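# Swing the post hook through the cabinet door's eye

## Task

Get the cabinet door open and held by the hook that pivots on the post: the hook must hang with its tip pointing down through the eye on the door, touching none of the table, the post, the cabinet or the door. The free-standing cabinet has to finish upright on its base or the task fails, and the result must stay in place without the robot holding it.

## Robot and tools

Robot: two arms, left_arm and right_arm, each with a two-finger gripper. Results report every gripper in one shared scene frame: origin on the table top midway between the arms, +x out over the table, +z up, left_arm on the +y side. The names left and right do not match image sides. Arm bases may be tilted; mounting plates and the metal frame behind the arms are fixed obstacles, and a too close message counts a plate and its side of the frame as part of that arm. Printed hand positions can be off, more so at long reach.

Gripper axes: fingers point along the gripper's own +z and open and close along its y. end_effector_position is the point between the pads when closed; closed fingertips reach about 19 mm past it, open ones about 6 mm. Closing pushes the tips roughly 13 mm further out, so keep that clearance above surfaces.

The 16-number row (used by both motion tools): one flat list covering both arms. Numbers 1-8 are left_arm dx, dy, dz, rx, ry, rz, gripper position, gripper speed; numbers 9-16 are the same for right_arm. All values lie in [-1, 1]. dx to rz are an offset, not a pose: they are expressed in that gripper's own axes and counted from its pose in the latest result that showed it (before any such result in the scene, and for later calls within one reply, counted from where the robot is when the action begins). Scale: 1.0 equals 0.6 m for dx, dy, dz and 180 degrees for the rotation; rx, ry, rz form a single rotation vector. Every row is measured from that same base pose, not from the previous row. Sending zeros therefore drives the arm back to that base pose; it is not a pause. Gripper position is an absolute setting: +1 fully open (85 mm), 0 about 41 mm, pads touch near -0.8, -1 closes until blocked. Gripper speed: -1 about 20 mm/s, 0 about 85, +1 about 150. To leave a gripper unchanged, repeat its last two numbers, since 0 is itself a command.

execute_actions takes "actions": a list with zero or one item, plus optional "pictures" (boolean). An empty list just returns the state. An item with "rows" (1 to 15 rows of 16 numbers) and "steps" (1 to 15, default 15) runs that many control steps of 1/30 s, one row per step, repeating the final row if rows run out. An item with only "steps" (up to 300) waits, counting from the previous result, including time spent replying. A refused call sends nothing.

move: "target" is one 16-number row as above; "speed" is top path speed in m/s, 0.002 to 0.5 (default 0.25), turning capped at twice that in rad/s. Each gripper travels straight toward its target, all paths finishing together in 0.5 to 10 s (cut off at 10 s). Rotation takes the shorter direction. Paths ignore obstacles and the other arm; grippers lag, wander, and may exceed the speed, especially with a nearly straight arm. Faster contact hits harder; targets set deeper past a contact press harder. Its result adds a move: line with the ending (done, off_target, moving, held, fault), the limits that acted (paced = the sent pose was clipped; held = a check blocked steps, after which the arm may jump quickly), and each gripper's distance to its target.

wait: "seconds" 0 to 10; nothing new is sent. zoom_image: "camera" (cam_head_left, cam_head_right, cam_left_wrist, cam_right_wrist, all 672x504) and "region" [x0, y0, x1, y1] in pixels from the top-left, at most 504 by 504, giving a closer look at the latest image. finished_scene: "scene" is the integer number of the current scene; it ends it irreversibly and reports success. Replying without any tool call ends everything.

Control behaviour: each step, the commanded pose is clipped to within 70 mm and 16 degrees of the measured one; damped inverse kinematics then favours position over orientation. After an action ends an arm continues only to its last clipped pose, so long moves may need follow-ups; check the result and the Hand target line. Elbows never fully straighten. Joint ranges (rad): waist and both rolls ±69.115, shoulder ±2.250, elbow ±2.580, wrist pitch ±2.100, wrist roll ±69.115. The simulation keeps running while replies are written.

Results: the state line gives each gripper's position (m) and quaternion wxyz. pose unreachable means the clearance check altered or blocked that arm's command; HELD marks steps where a row was not (fully) sent. position_measured_pct is about 50 minus 50 times the finger position, 0 when fully open; stopping below 90 short of the request means something is held or blocking, about 90 means the pads met. Gripping: command -1 and keep it. A gentler grip: open, then close to just under the object width. Release by commanding wider than the object. Fingers re-close on their own if the object slips or is lost.

Avoid: torque faults (load limits 48.6 N m for waist, shoulder, upper arm roll, elbow; 30.6 N m for forearm roll, wrist pitch, wrist roll, held weight included) that freeze an arm 10 s; motor overheating (warning from 60 °C, weak braking and sagging at 75 °C); arms striking or pressing each other; knocking anything off the table; tipping the cabinet; slams, drops and hard shoves. Random brief tugs or pushes may occur.

Each tool is called as a command line: name --argument value for each argument, lists and objects as JSON in quotes; but a table of rows of numbers goes row by row, as --pt "numbers of a row", without its own name.

## Session

execute_actions --actions '[]'

Scene clock: 0.00 s of 4360.00 s.
left_arm: end_effector_position=(+0.2147, +0.4686, +0.3700) position_measured_pct=0.0 end_effector_quat_wxyz=(+0.072, +0.988, -0.089, +0.100) | right_arm: end_effector_position=(+0.5498, -0.6256, +0.2574) position_measured_pct=0.0 end_effector_quat_wxyz=(+0.380, -0.072, +0.922, +0.032)
Joint positions: left_arm=[-0.912 -0.803  0.422  2.468  0.228  0.853 -2.496] | right_arm=[ 1.202  0.134 -0.572  2.086  0.857 -0.268  1.546]
Joint velocities: left_arm=[ 0.     0.    -0.    -0.     0.     0.001  0.002] | right_arm=[-0.    -0.     0.001  0.    -0.    -0.001  0.001]
Motor temperatures (°C, as the motors report them): left_arm=[35 34 30 33 38 38 40] | right_arm=[32 29 30 32 37 38 36]
Hand target (left_arm): +0.215, +0.469, +0.370; +0.072, +0.988, -0.089, +0.100
Hand target (right_arm): +0.550, -0.626, +0.257; +0.380, -0.072, +0.922, +0.032

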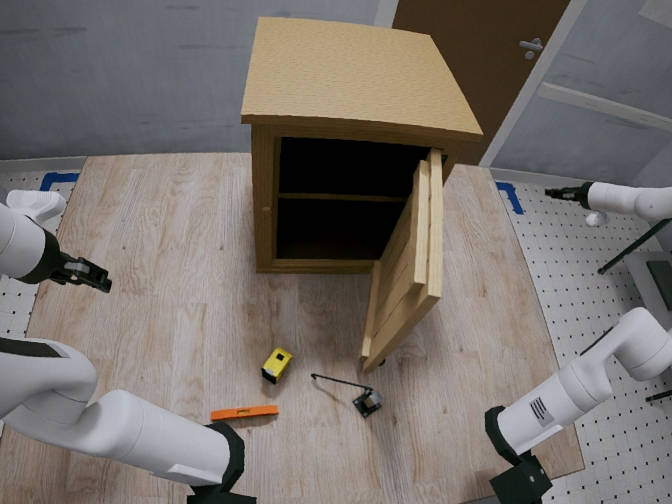

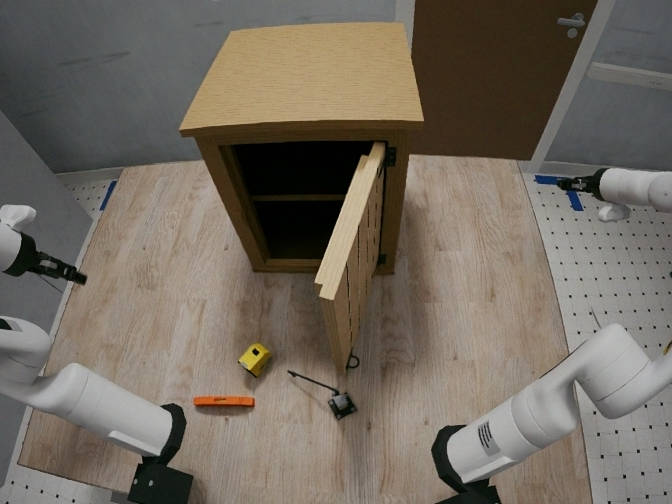

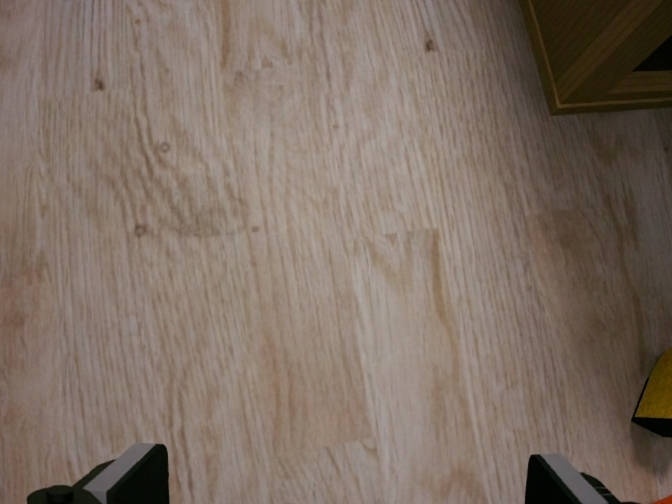

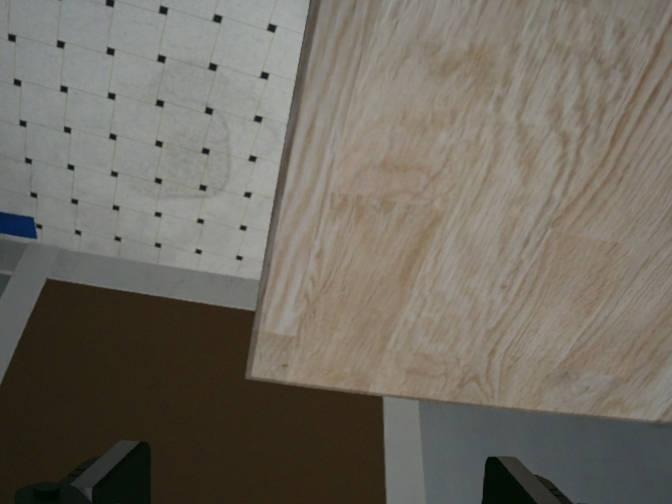

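zoom_image --camera "cam_head_right" --region '[220, 300, 440, 465]'

zoom_image --camera "cam_head_left" --region '[240, 300, 460, 465]'

Region (220, 300, 440, 465) of cam_head_right's 672x504 image, scaled by 2.291, with more detail than that image has; it fills the top 378 rows of this view, and the rest is white.

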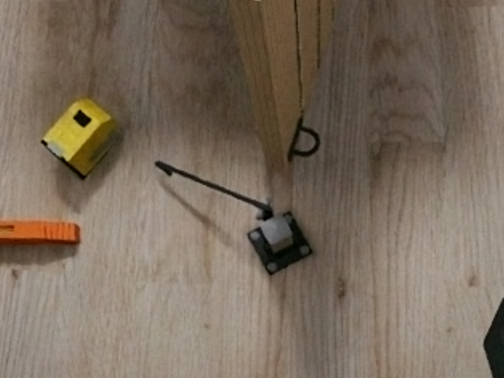

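Region (240, 300, 460, 465) of cam_head_left's 672x504 image, scaled by 2.291, with more detail than that image has; it fills the top 378 rows of this view, and the rest is white.

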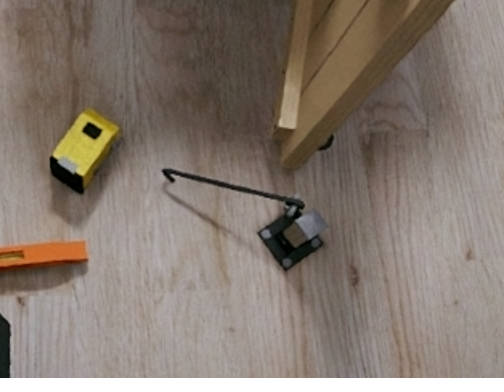

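move --target '[-0.074,0.595,0.095,0.046,-0.064,-0.057,1,0,0,0,0,0,0,0,1,0]' --speed 0.4

Scene clock: 28.47 s of 4360.00 s.
left_arm: end_effector_position=(+0.1142, +0.1188, +0.3496) position_measured_pct=0.0 end_effector_quat_wxyz=(+0.001, +1.000, -0.000, -0.002) | right_arm: end_effector_position=(+0.5498, -0.6256, +0.2574) position_measured_pct=0.0 end_effector_quat_wxyz=(+0.380, -0.072, +0.922, +0.032)
Joint positions: left_arm=[-0.875 -1.597  1.476  2.085  0.929  1.524 -1.456] | right_arm=[ 1.202  0.134 -0.572  2.086  0.857 -0.268  1.546]
Joint velocities: left_arm=[-0.005 -0.006  0.003 -0.003 -0.002 -0.003  0.003] | right_arm=[ 0.     0.     0.001  0.001 -0.     0.001  0.001]
Motor temperatures (°C, as the motors report them): left_arm=[35 34 30 34 38 38 40] | right_arm=[32 30 30 32 37 38 36]
Hand target (left_arm): +0.114, +0.119, +0.349; +0.001, +1.000, +0.000, -0.001
Hand target (right_arm): +0.550, -0.626, +0.257; +0.380, -0.072, +0.922, +0.032
Off the commanded pose (left_arm): 0.001 m, 0 deg.
Off the commanded pose (right_arm): 0.000 m, 0 deg.
After step 90, 23.73 s passed at rest.
move: done; limits=paced

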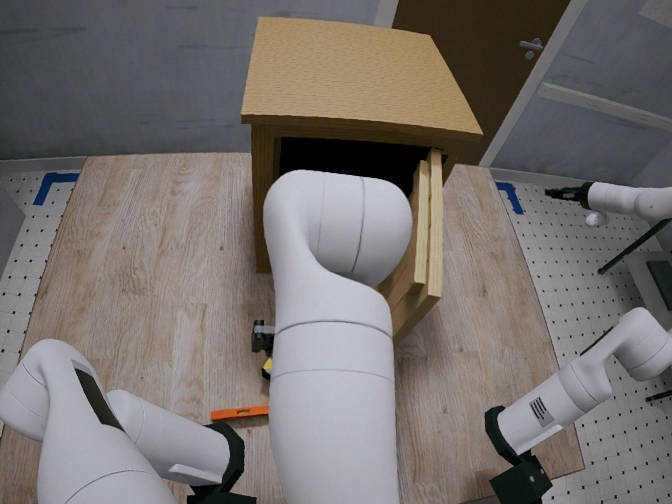

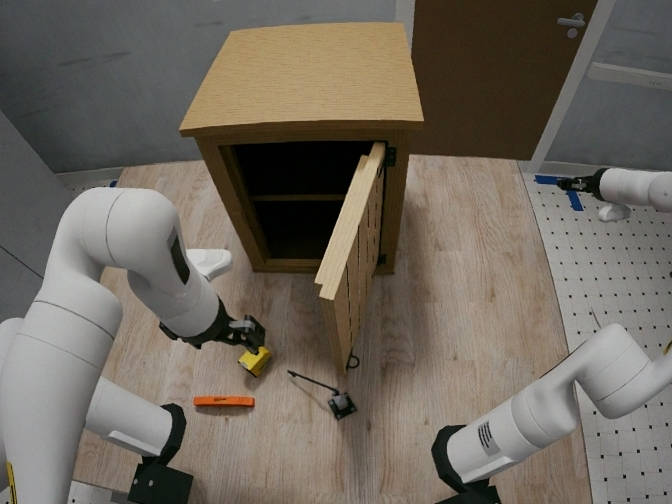

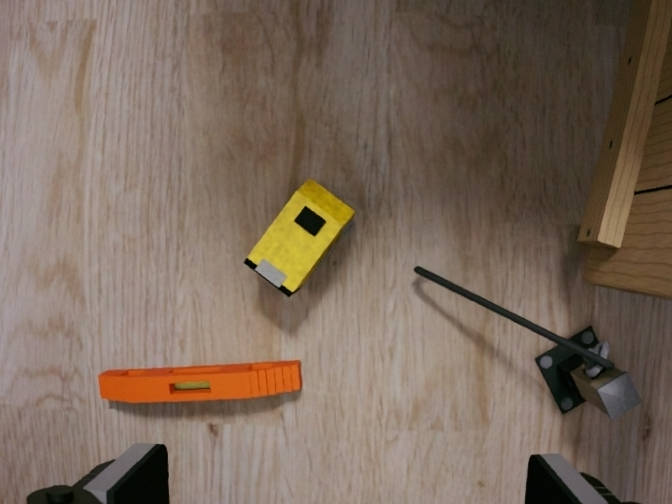

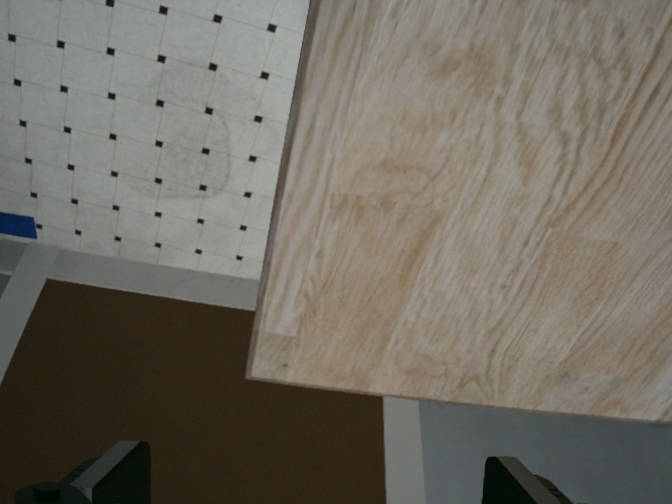

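move --target '[-0.0833,0.25,0,0,0,0,1,0,0,0,0,0,0,0,1,0]' --speed 0.3

Scene clock: 43.43 s of 4360.00 s.
left_arm: end_effector_position=(+0.0639, -0.0314, +0.3499) position_measured_pct=0.0 end_effector_quat_wxyz=(+0.002, +1.000, -0.000, -0.002) | right_arm: end_effector_position=(+0.5498, -0.6256, +0.2574) position_measured_pct=0.0 end_effector_quat_wxyz=(+0.380, -0.072, +0.922, +0.032)
Joint positions: left_arm=[-0.882 -1.721  1.62   1.645  1.106  1.668 -1.033] | right_arm=[ 1.202  0.134 -0.572  2.086  0.857 -0.268  1.546]
Joint velocities: left_arm=[-0.005 -0.002  0.001 -0.004 -0.001 -0.     0.003] | right_arm=[-0.    -0.     0.     0.     0.     0.001 -0.001]
Motor temperatures (°C, as the motors report them): left_arm=[35 35 30 34 38 38 40] | right_arm=[32 30 30 32 37 38 36]
Hand target (left_arm): +0.064, -0.031, +0.350; +0.002, +1.000, -0.000, -0.002
Hand target (right_arm): +0.550, -0.626, +0.257; +0.380, -0.072, +0.922, +0.032
Off the commanded pose (left_arm): 0.000 m, 0 deg.
Off the commanded pose (right_arm): 0.000 m, 0 deg.
After step 90, 10.87 s passed at rest.
move: done

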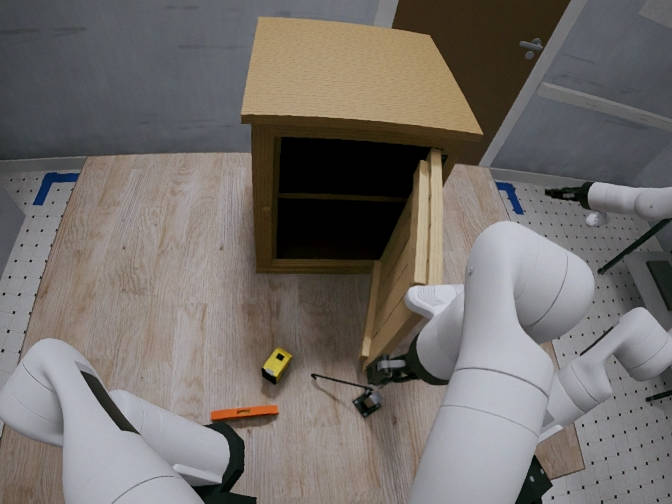

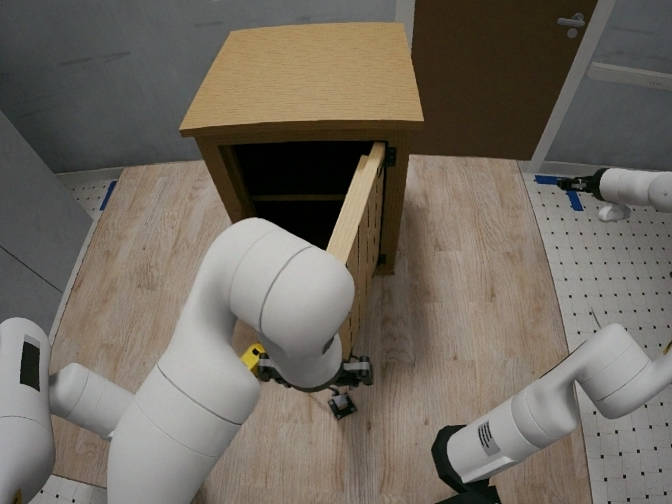

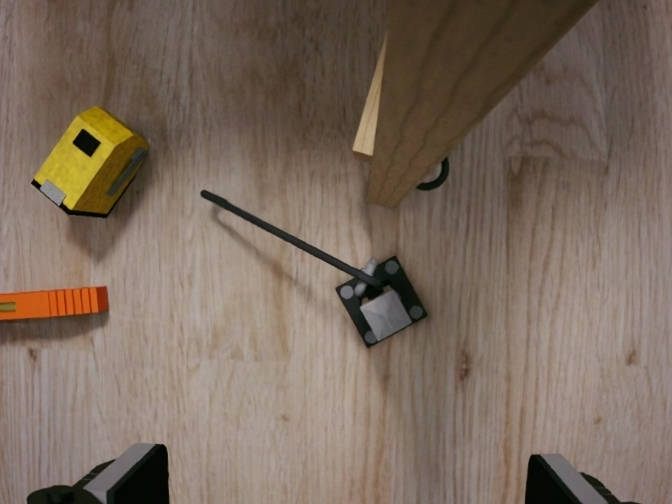

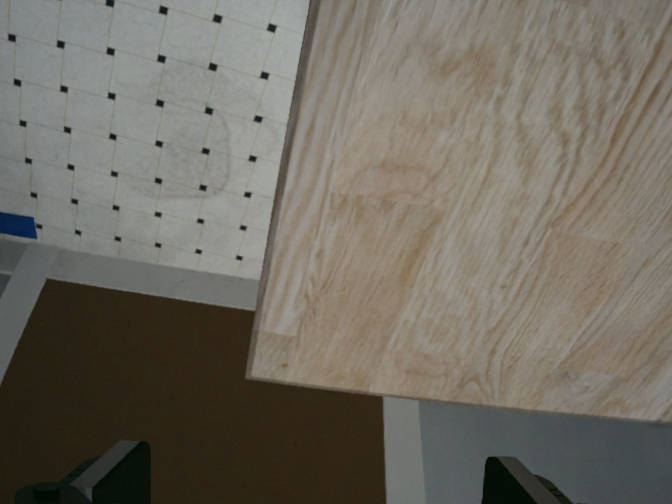

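move --target '[0,-0.30,0.083,0,0,0,1,0,-0.301,0.951,-0.689,0.021,0.248,0.047,1,0]' --speed 0.4

Scene clock: 98.67 s of 4360.00 s.
left_arm: end_effector_position=(+0.0640, +0.1489, +0.3001) position_measured_pct=0.0 end_effector_quat_wxyz=(+0.001, +1.000, -0.000, -0.001) | right_arm: end_effector_position=(+0.3005, -0.0901, +0.6810) position_measured_pct=0.0 end_effector_quat_wxyz=(+0.002, +0.002, +1.000, -0.000)
Joint positions: left_arm=[-0.739 -1.657  1.551  2.28   1.014  1.472 -1.488] | right_arm=[ 1.553 -0.918 -1.902  0.769 -0.24   2.038  0.812]
Joint velocities: left_arm=[ 0.    -0.001 -0.    -0.002  0.     0.001  0.   ] | right_arm=[ 0.023 -0.008 -0.002 -0.016 -0.002  0.009 -0.001]
Motor temperatures (°C, as the motors report them): left_arm=[35 37 30 34 38 38 40] | right_arm=[32 31 30 32 37 38 36]
Hand target (left_arm): +0.064, +0.149, +0.300; +0.001, +1.000, -0.000, -0.001
Hand target (right_arm): +0.301, -0.090, +0.680; +0.002, +0.002, +1.000, -0.001
Off the commanded pose (left_arm): 0.001 m, 0 deg.
Off the commanded pose (right_arm): 0.001 m, 0 deg.
After step 90, 49.40 s passed at rest.
move: done; limits=paced

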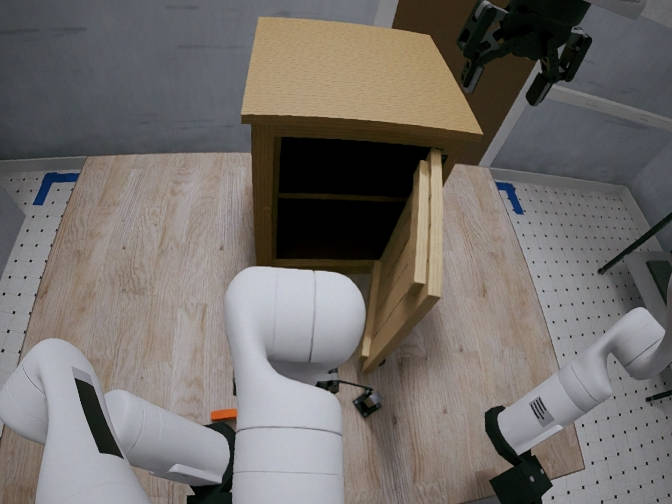

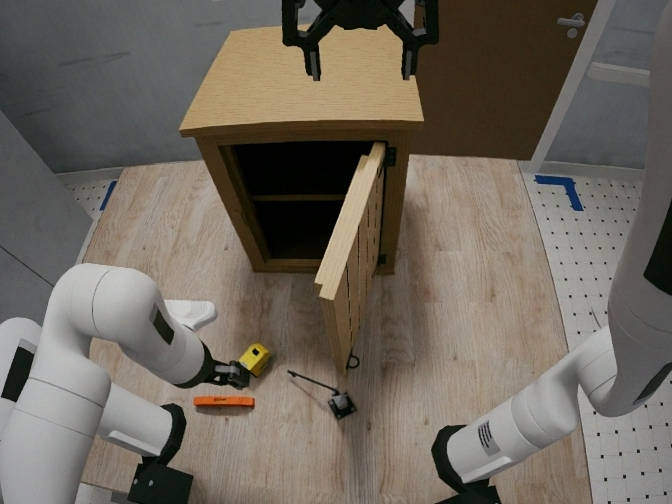

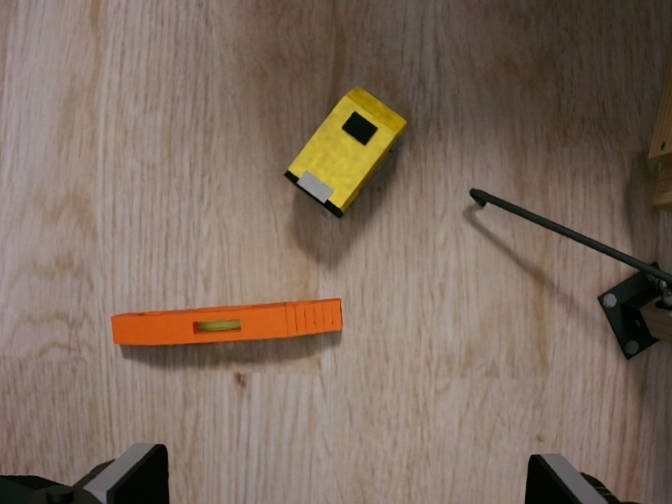

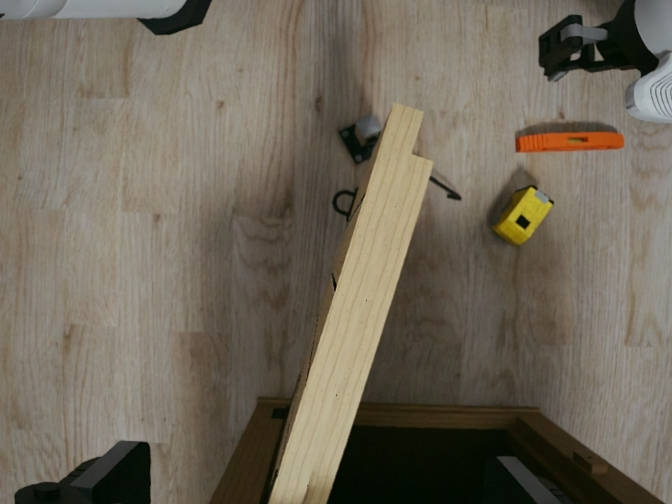

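move --target '[0,0,0,0,0,0,1,0,0.133,0.068,0.30,0,0,0.094,1,0]' --speed 0.3

Scene clock: 119.37 s of 4360.00 s.
left_arm: end_effector_position=(+0.0640, +0.1489, +0.3001) position_measured_pct=0.0 end_effector_quat_wxyz=(+0.001, +1.000, -0.000, -0.001) | right_arm: end_effector_position=(+0.2217, -0.0494, +0.5007) position_measured_pct=0.0 end_effector_quat_wxyz=(+0.002, +0.149, +0.989, +0.000)
Joint positions: left_arm=[-0.739 -1.657  1.551  2.28   1.014  1.472 -1.488] | right_arm=[ 1.299 -1.053 -1.863  1.475 -0.376  1.468  0.512]
Joint velocities: left_arm=[-0.001 -0.     0.    -0.001 -0.     0.001  0.   ] | right_arm=[-0.006 -0.001 -0.     0.003  0.    -0.001 -0.001]
Motor temperatures (°C, as the motors report them): left_arm=[35 37 30 34 38 38 40] | right_arm=[32 31 30 32 37 38 36]
Hand target (left_arm): +0.064, +0.149, +0.300; +0.001, +1.000, -0.000, -0.001
Hand target (right_arm): +0.221, -0.049, +0.501; +0.002, +0.148, +0.989, +0.000
Off the commanded pose (left_arm): 0.000 m, 0 deg.
Off the commanded pose (right_arm): 0.000 m, 0 deg.
After step 90, 16.47 s passed at rest.
move: done

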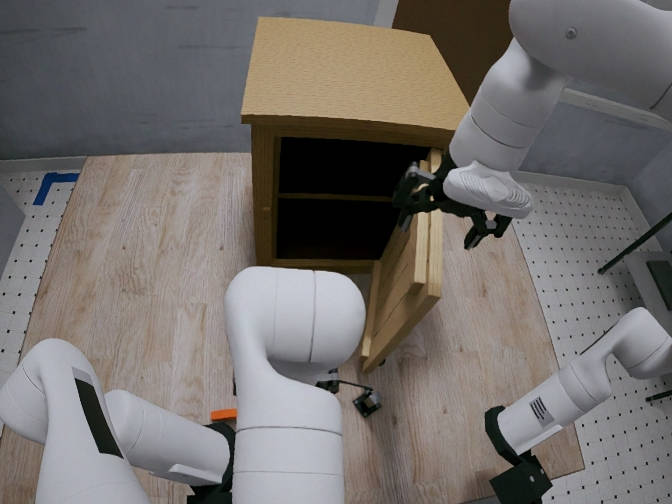

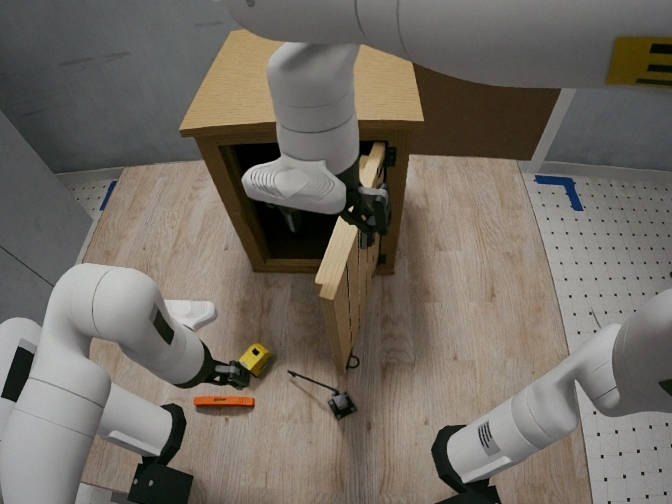

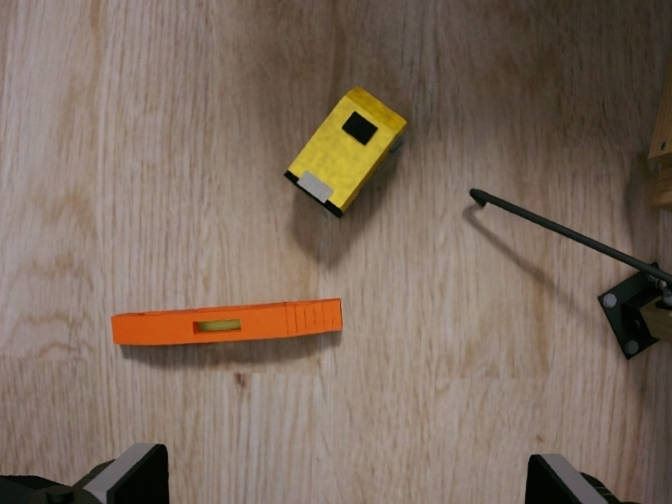

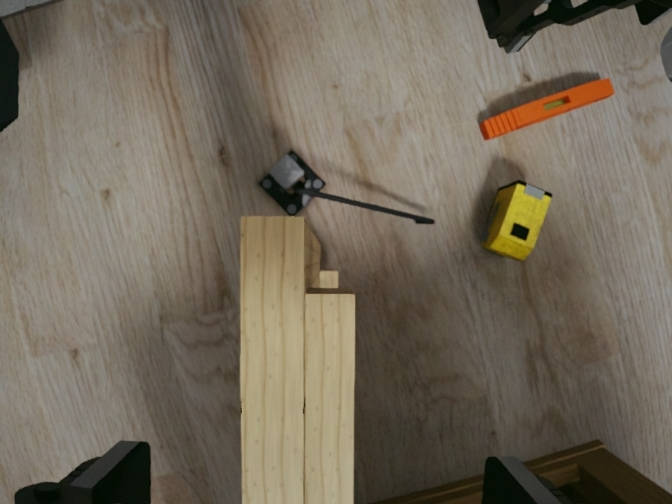

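move --target '[0,0,0,0,0,0,1,0,0,-0.01,0.09,0,0,0,1,0]' --speed 0.1

Scene clock: 130.63 s of 4360.00 s.
left_arm: end_effector_position=(+0.0640, +0.1489, +0.3001) position_measured_pct=0.0 end_effector_quat_wxyz=(+0.001, +1.000, -0.000, -0.001) | right_arm: end_effector_position=(+0.2201, -0.0552, +0.4468) position_measured_pct=0.0 end_effector_quat_wxyz=(+0.002, +0.148, +0.989, +0.000)
Joint positions: left_arm=[-0.739 -1.657  1.551  2.28   1.014  1.472 -1.488] | right_arm=[ 1.302 -1.079 -1.887  1.628 -0.407  1.308  0.554]
Joint velocities: left_arm=[-0.     0.    -0.     0.001  0.     0.     0.001] | right_arm=[ 0.    -0.001  0.001  0.003 -0.    -0.003 -0.   ]
Motor temperatures (°C, as the motors report them): left_arm=[35 37 30 34 38 38 40] | right_arm=[32 31 30 32 37 38 36]
Hand target (left_arm): +0.064, +0.149, +0.300; +0.001, +1.000, -0.000, -0.001
Hand target (right_arm): +0.220, -0.055, +0.447; +0.002, +0.149, +0.989, +0.000
Off the commanded pose (left_arm): 0.000 m, 0 deg.
Off the commanded pose (right_arm): 0.000 m, 0 deg.
After step 90, 7.37 s passed at rest.
move: done

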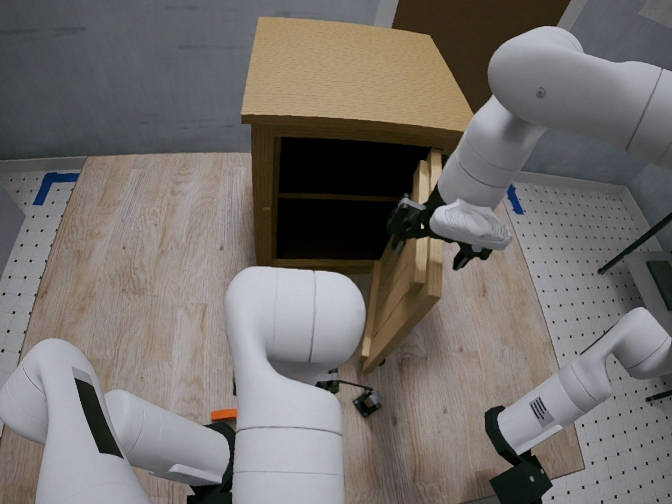

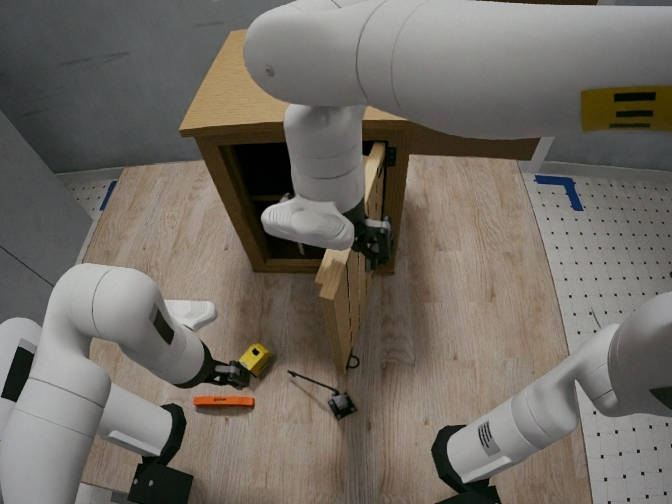

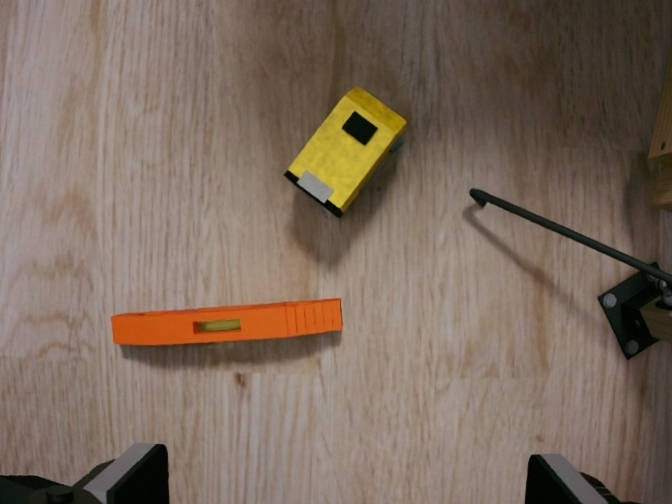

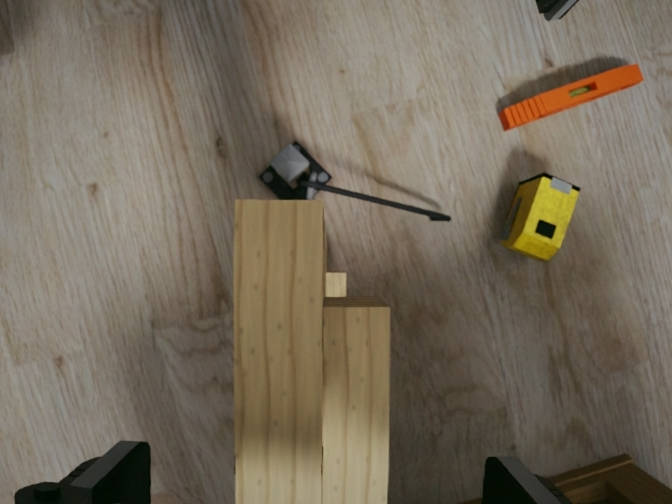

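move --target '[0,0,0,0,0,0,1,0,0,0,0.04,0,0,0,0.15,0]' --speed 0.1

move --target '[0,0,0,0,0,0,1,0,-0.041,0.155,0,0,0,0.128,0.15,0]' --speed 0.06

Scene clock: 142.57 s of 4360.00 s.
left_arm: end_effector_position=(+0.0640, +0.1489, +0.3001) position_measured_pct=0.0 end_effector_quat_wxyz=(+0.001, +1.000, -0.000, -0.001) | right_arm: end_effector_position=(+0.2202, -0.0552, +0.4228) position_measured_pct=42.5 end_effector_quat_wxyz=(+0.002, +0.148, +0.989, +0.000)
Joint positions: left_arm=[-0.739 -1.657  1.551  2.28   1.014  1.472 -1.488] | right_arm=[ 1.314 -1.097 -1.905  1.681 -0.427  1.24   0.572]
Joint velocities: left_arm=[-0.001 -0.001  0.    -0.001 -0.001  0.001 -0.   ] | right_arm=[ 0.    -0.     0.001  0.    -0.001 -0.001 -0.   ]
Motor temperatures (°C, as the motors report them): left_arm=[35 37 30 34 38 38 40] | right_arm=[32 31 30 32 37 38 36]
Hand target (left_arm): +0.064, +0.149, +0.300; +0.001, +1.000, -0.000, -0.001
Hand target (right_arm): +0.220, -0.055, +0.423; +0.002, +0.148, +0.989, +0.000
Off the commanded pose (left_arm): 0.000 m, 0 deg.
Off the commanded pose (right_arm): 0.000 m, 0 deg.
After step 90, 8.10 s passed at rest.
move: done

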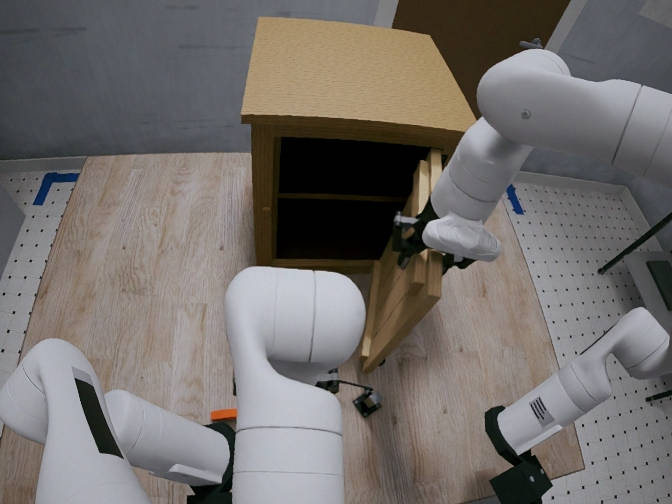

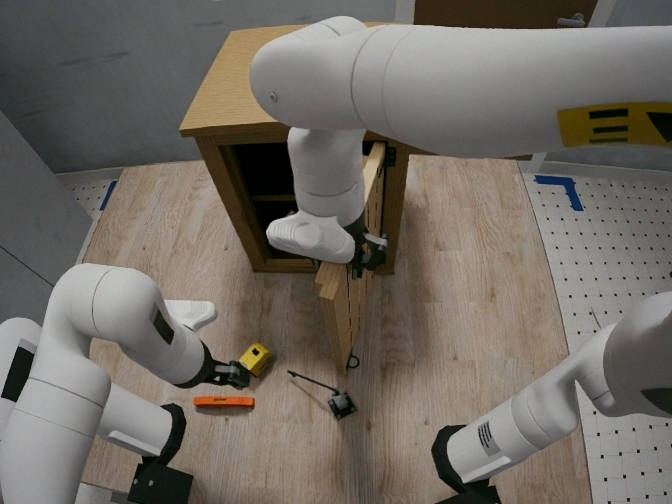

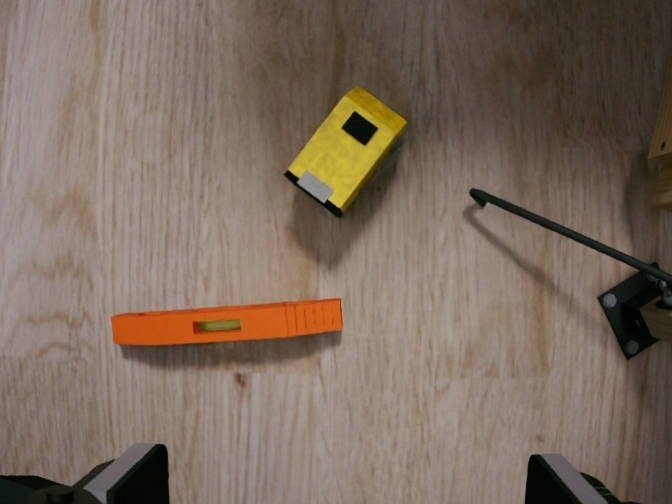

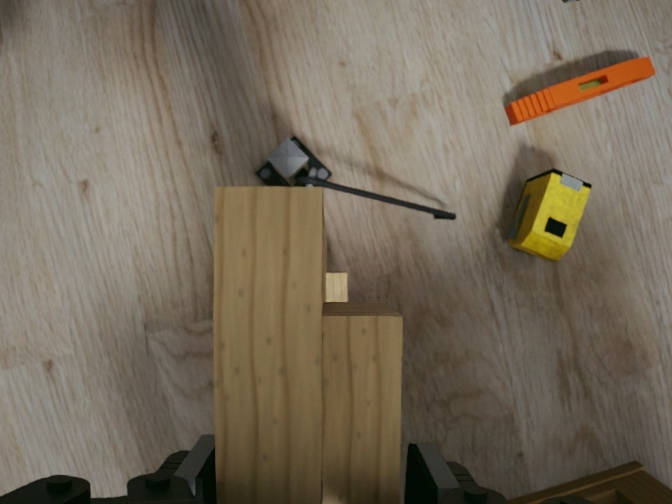

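Scene clock: 146.20 s of 4360.00 s.
left_arm: end_effector_position=(+0.0640, +0.1489, +0.3001) position_measured_pct=0.0 end_effector_quat_wxyz=(+0.001, +1.000, -0.000, -0.001) | right_arm: end_effector_position=(+0.2710, +0.0266, +0.4235) position_measured_pct=42.5 end_effector_quat_wxyz=(+0.003, +0.343, +0.939, +0.001)
Joint positions: left_arm=[-0.739 -1.657  1.551  2.28   1.014  1.472 -1.488] | right_arm=[ 1.492 -1.271 -1.866  1.353 -0.555  1.389  0.204]
Joint velocities: left_arm=[-0.    -0.    -0.     0.001 -0.    -0.    -0.   ] | right_arm=[ 0.004 -0.003 -0.    -0.003 -0.     0.002 -0.003]
Motor temperatures (°C, as the motors report them): left_arm=[35 37 30 34 38 38 40] | right_arm=[32 31 30 32 37 38 36]
Hand target (left_arm): +0.064, +0.149, +0.300; +0.001, +1.000, -0.000, -0.001
Hand target (right_arm): +0.271, +0.027, +0.423; +0.003, +0.343, +0.939, +0.001
Off the commanded pose (left_arm): 0.000 m, 0 deg.
Off the commanded pose (right_arm): 0.000 m, 0 deg.
move: done

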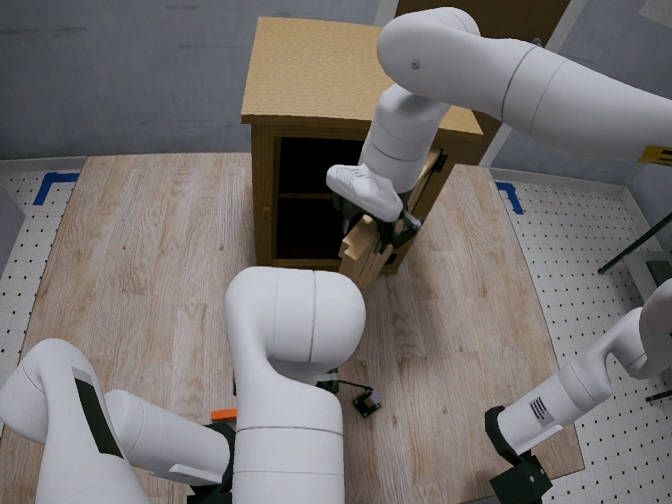

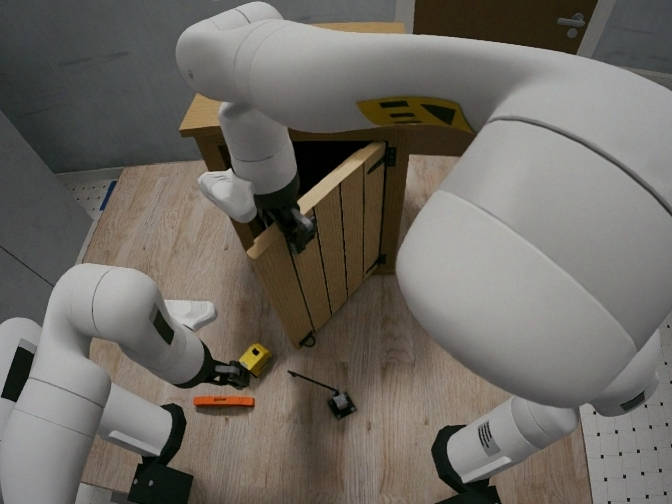

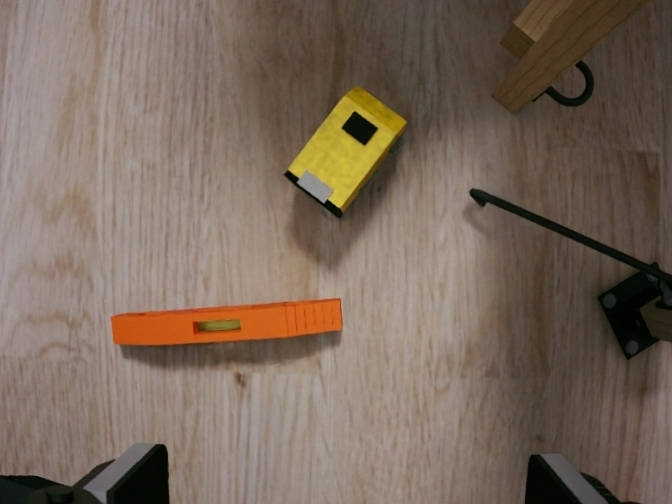

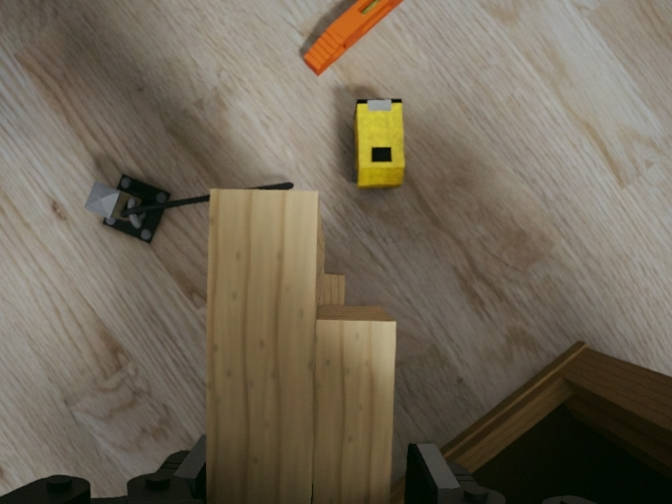

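move --target '[0.096,0.252,0.30,0,0,-0.356,0.3,0,0,0,0,0,0,0,0.15,0]' --speed 0.25

Scene clock: 179.97 s of 4360.00 s.
left_arm: end_effector_position=(+0.1209, -0.0024, +0.1202) position_measured_pct=34.9 end_effector_quat_wxyz=(+0.001, +0.848, +0.531, -0.002) | right_arm: end_effector_position=(+0.2710, +0.0266, +0.4235) position_measured_pct=42.5 end_effector_quat_wxyz=(+0.003, +0.343, +0.939, +0.001)
Joint positions: left_arm=[-0.956 -2.121  1.821  1.877  1.54   1.436 -0.221] | right_arm=[ 1.492 -1.271 -1.866  1.353 -0.555  1.389  0.204]
Joint velocities: left_arm=[-0.004 -0.003  0.001 -0.001 -0.001 -0.002  0.003] | right_arm=[-0.     0.     0.     0.    -0.     0.    -0.001]
Motor temperatures (°C, as the motors report them): left_arm=[35 37 30 34 38 38 40] | right_arm=[32 32 30 32 37 38 36]
Hand target (left_arm): +0.121, -0.002, +0.120; +0.001, +0.847, +0.531, -0.002
Hand target (right_arm): +0.271, +0.027, +0.423; +0.003, +0.343, +0.939, +0.001
Off the commanded pose (left_arm): 0.001 m, 0 deg.
Off the commanded pose (right_arm): 0.000 m, 0 deg.
After step 90, 28.10 s passed at rest.
move: done

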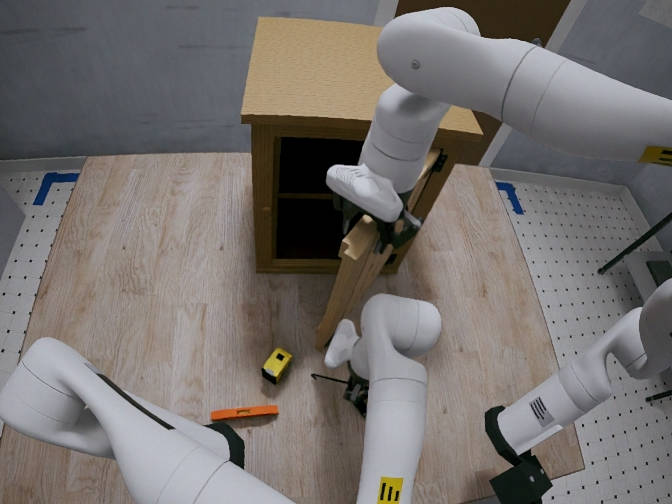

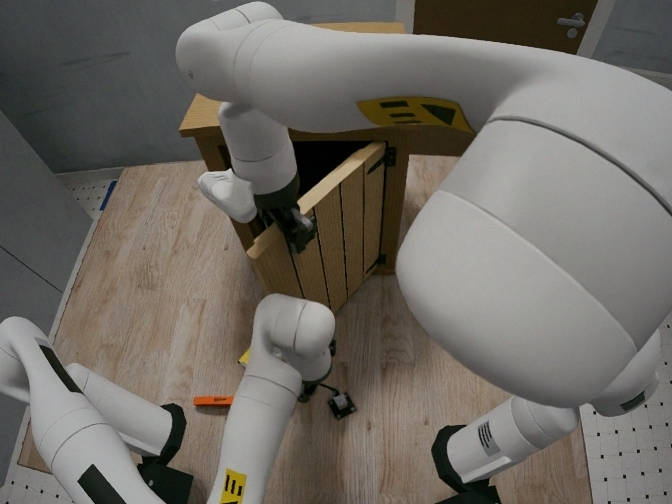

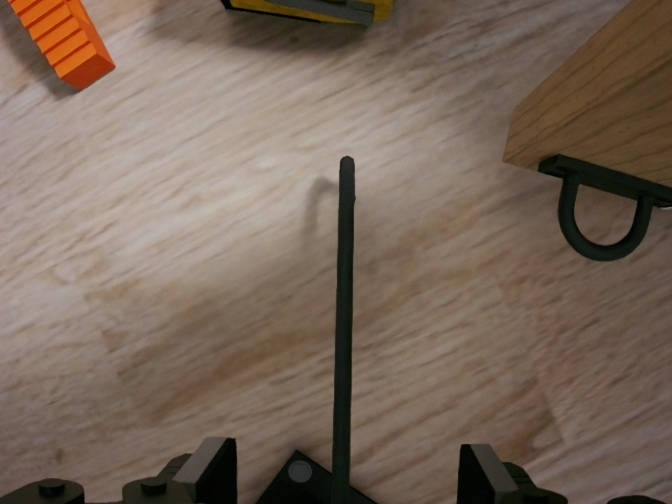

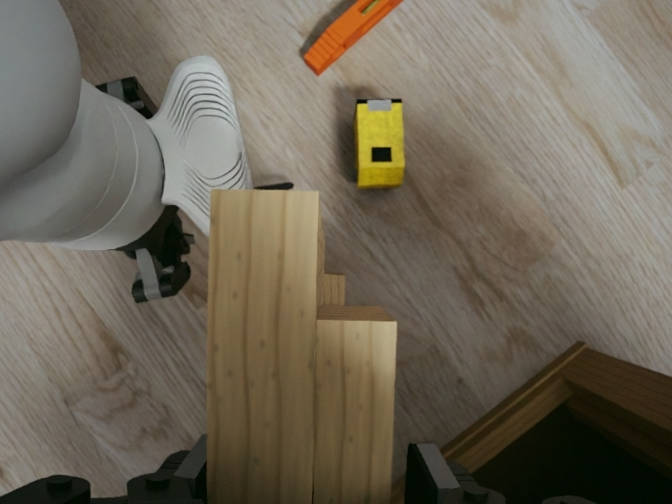

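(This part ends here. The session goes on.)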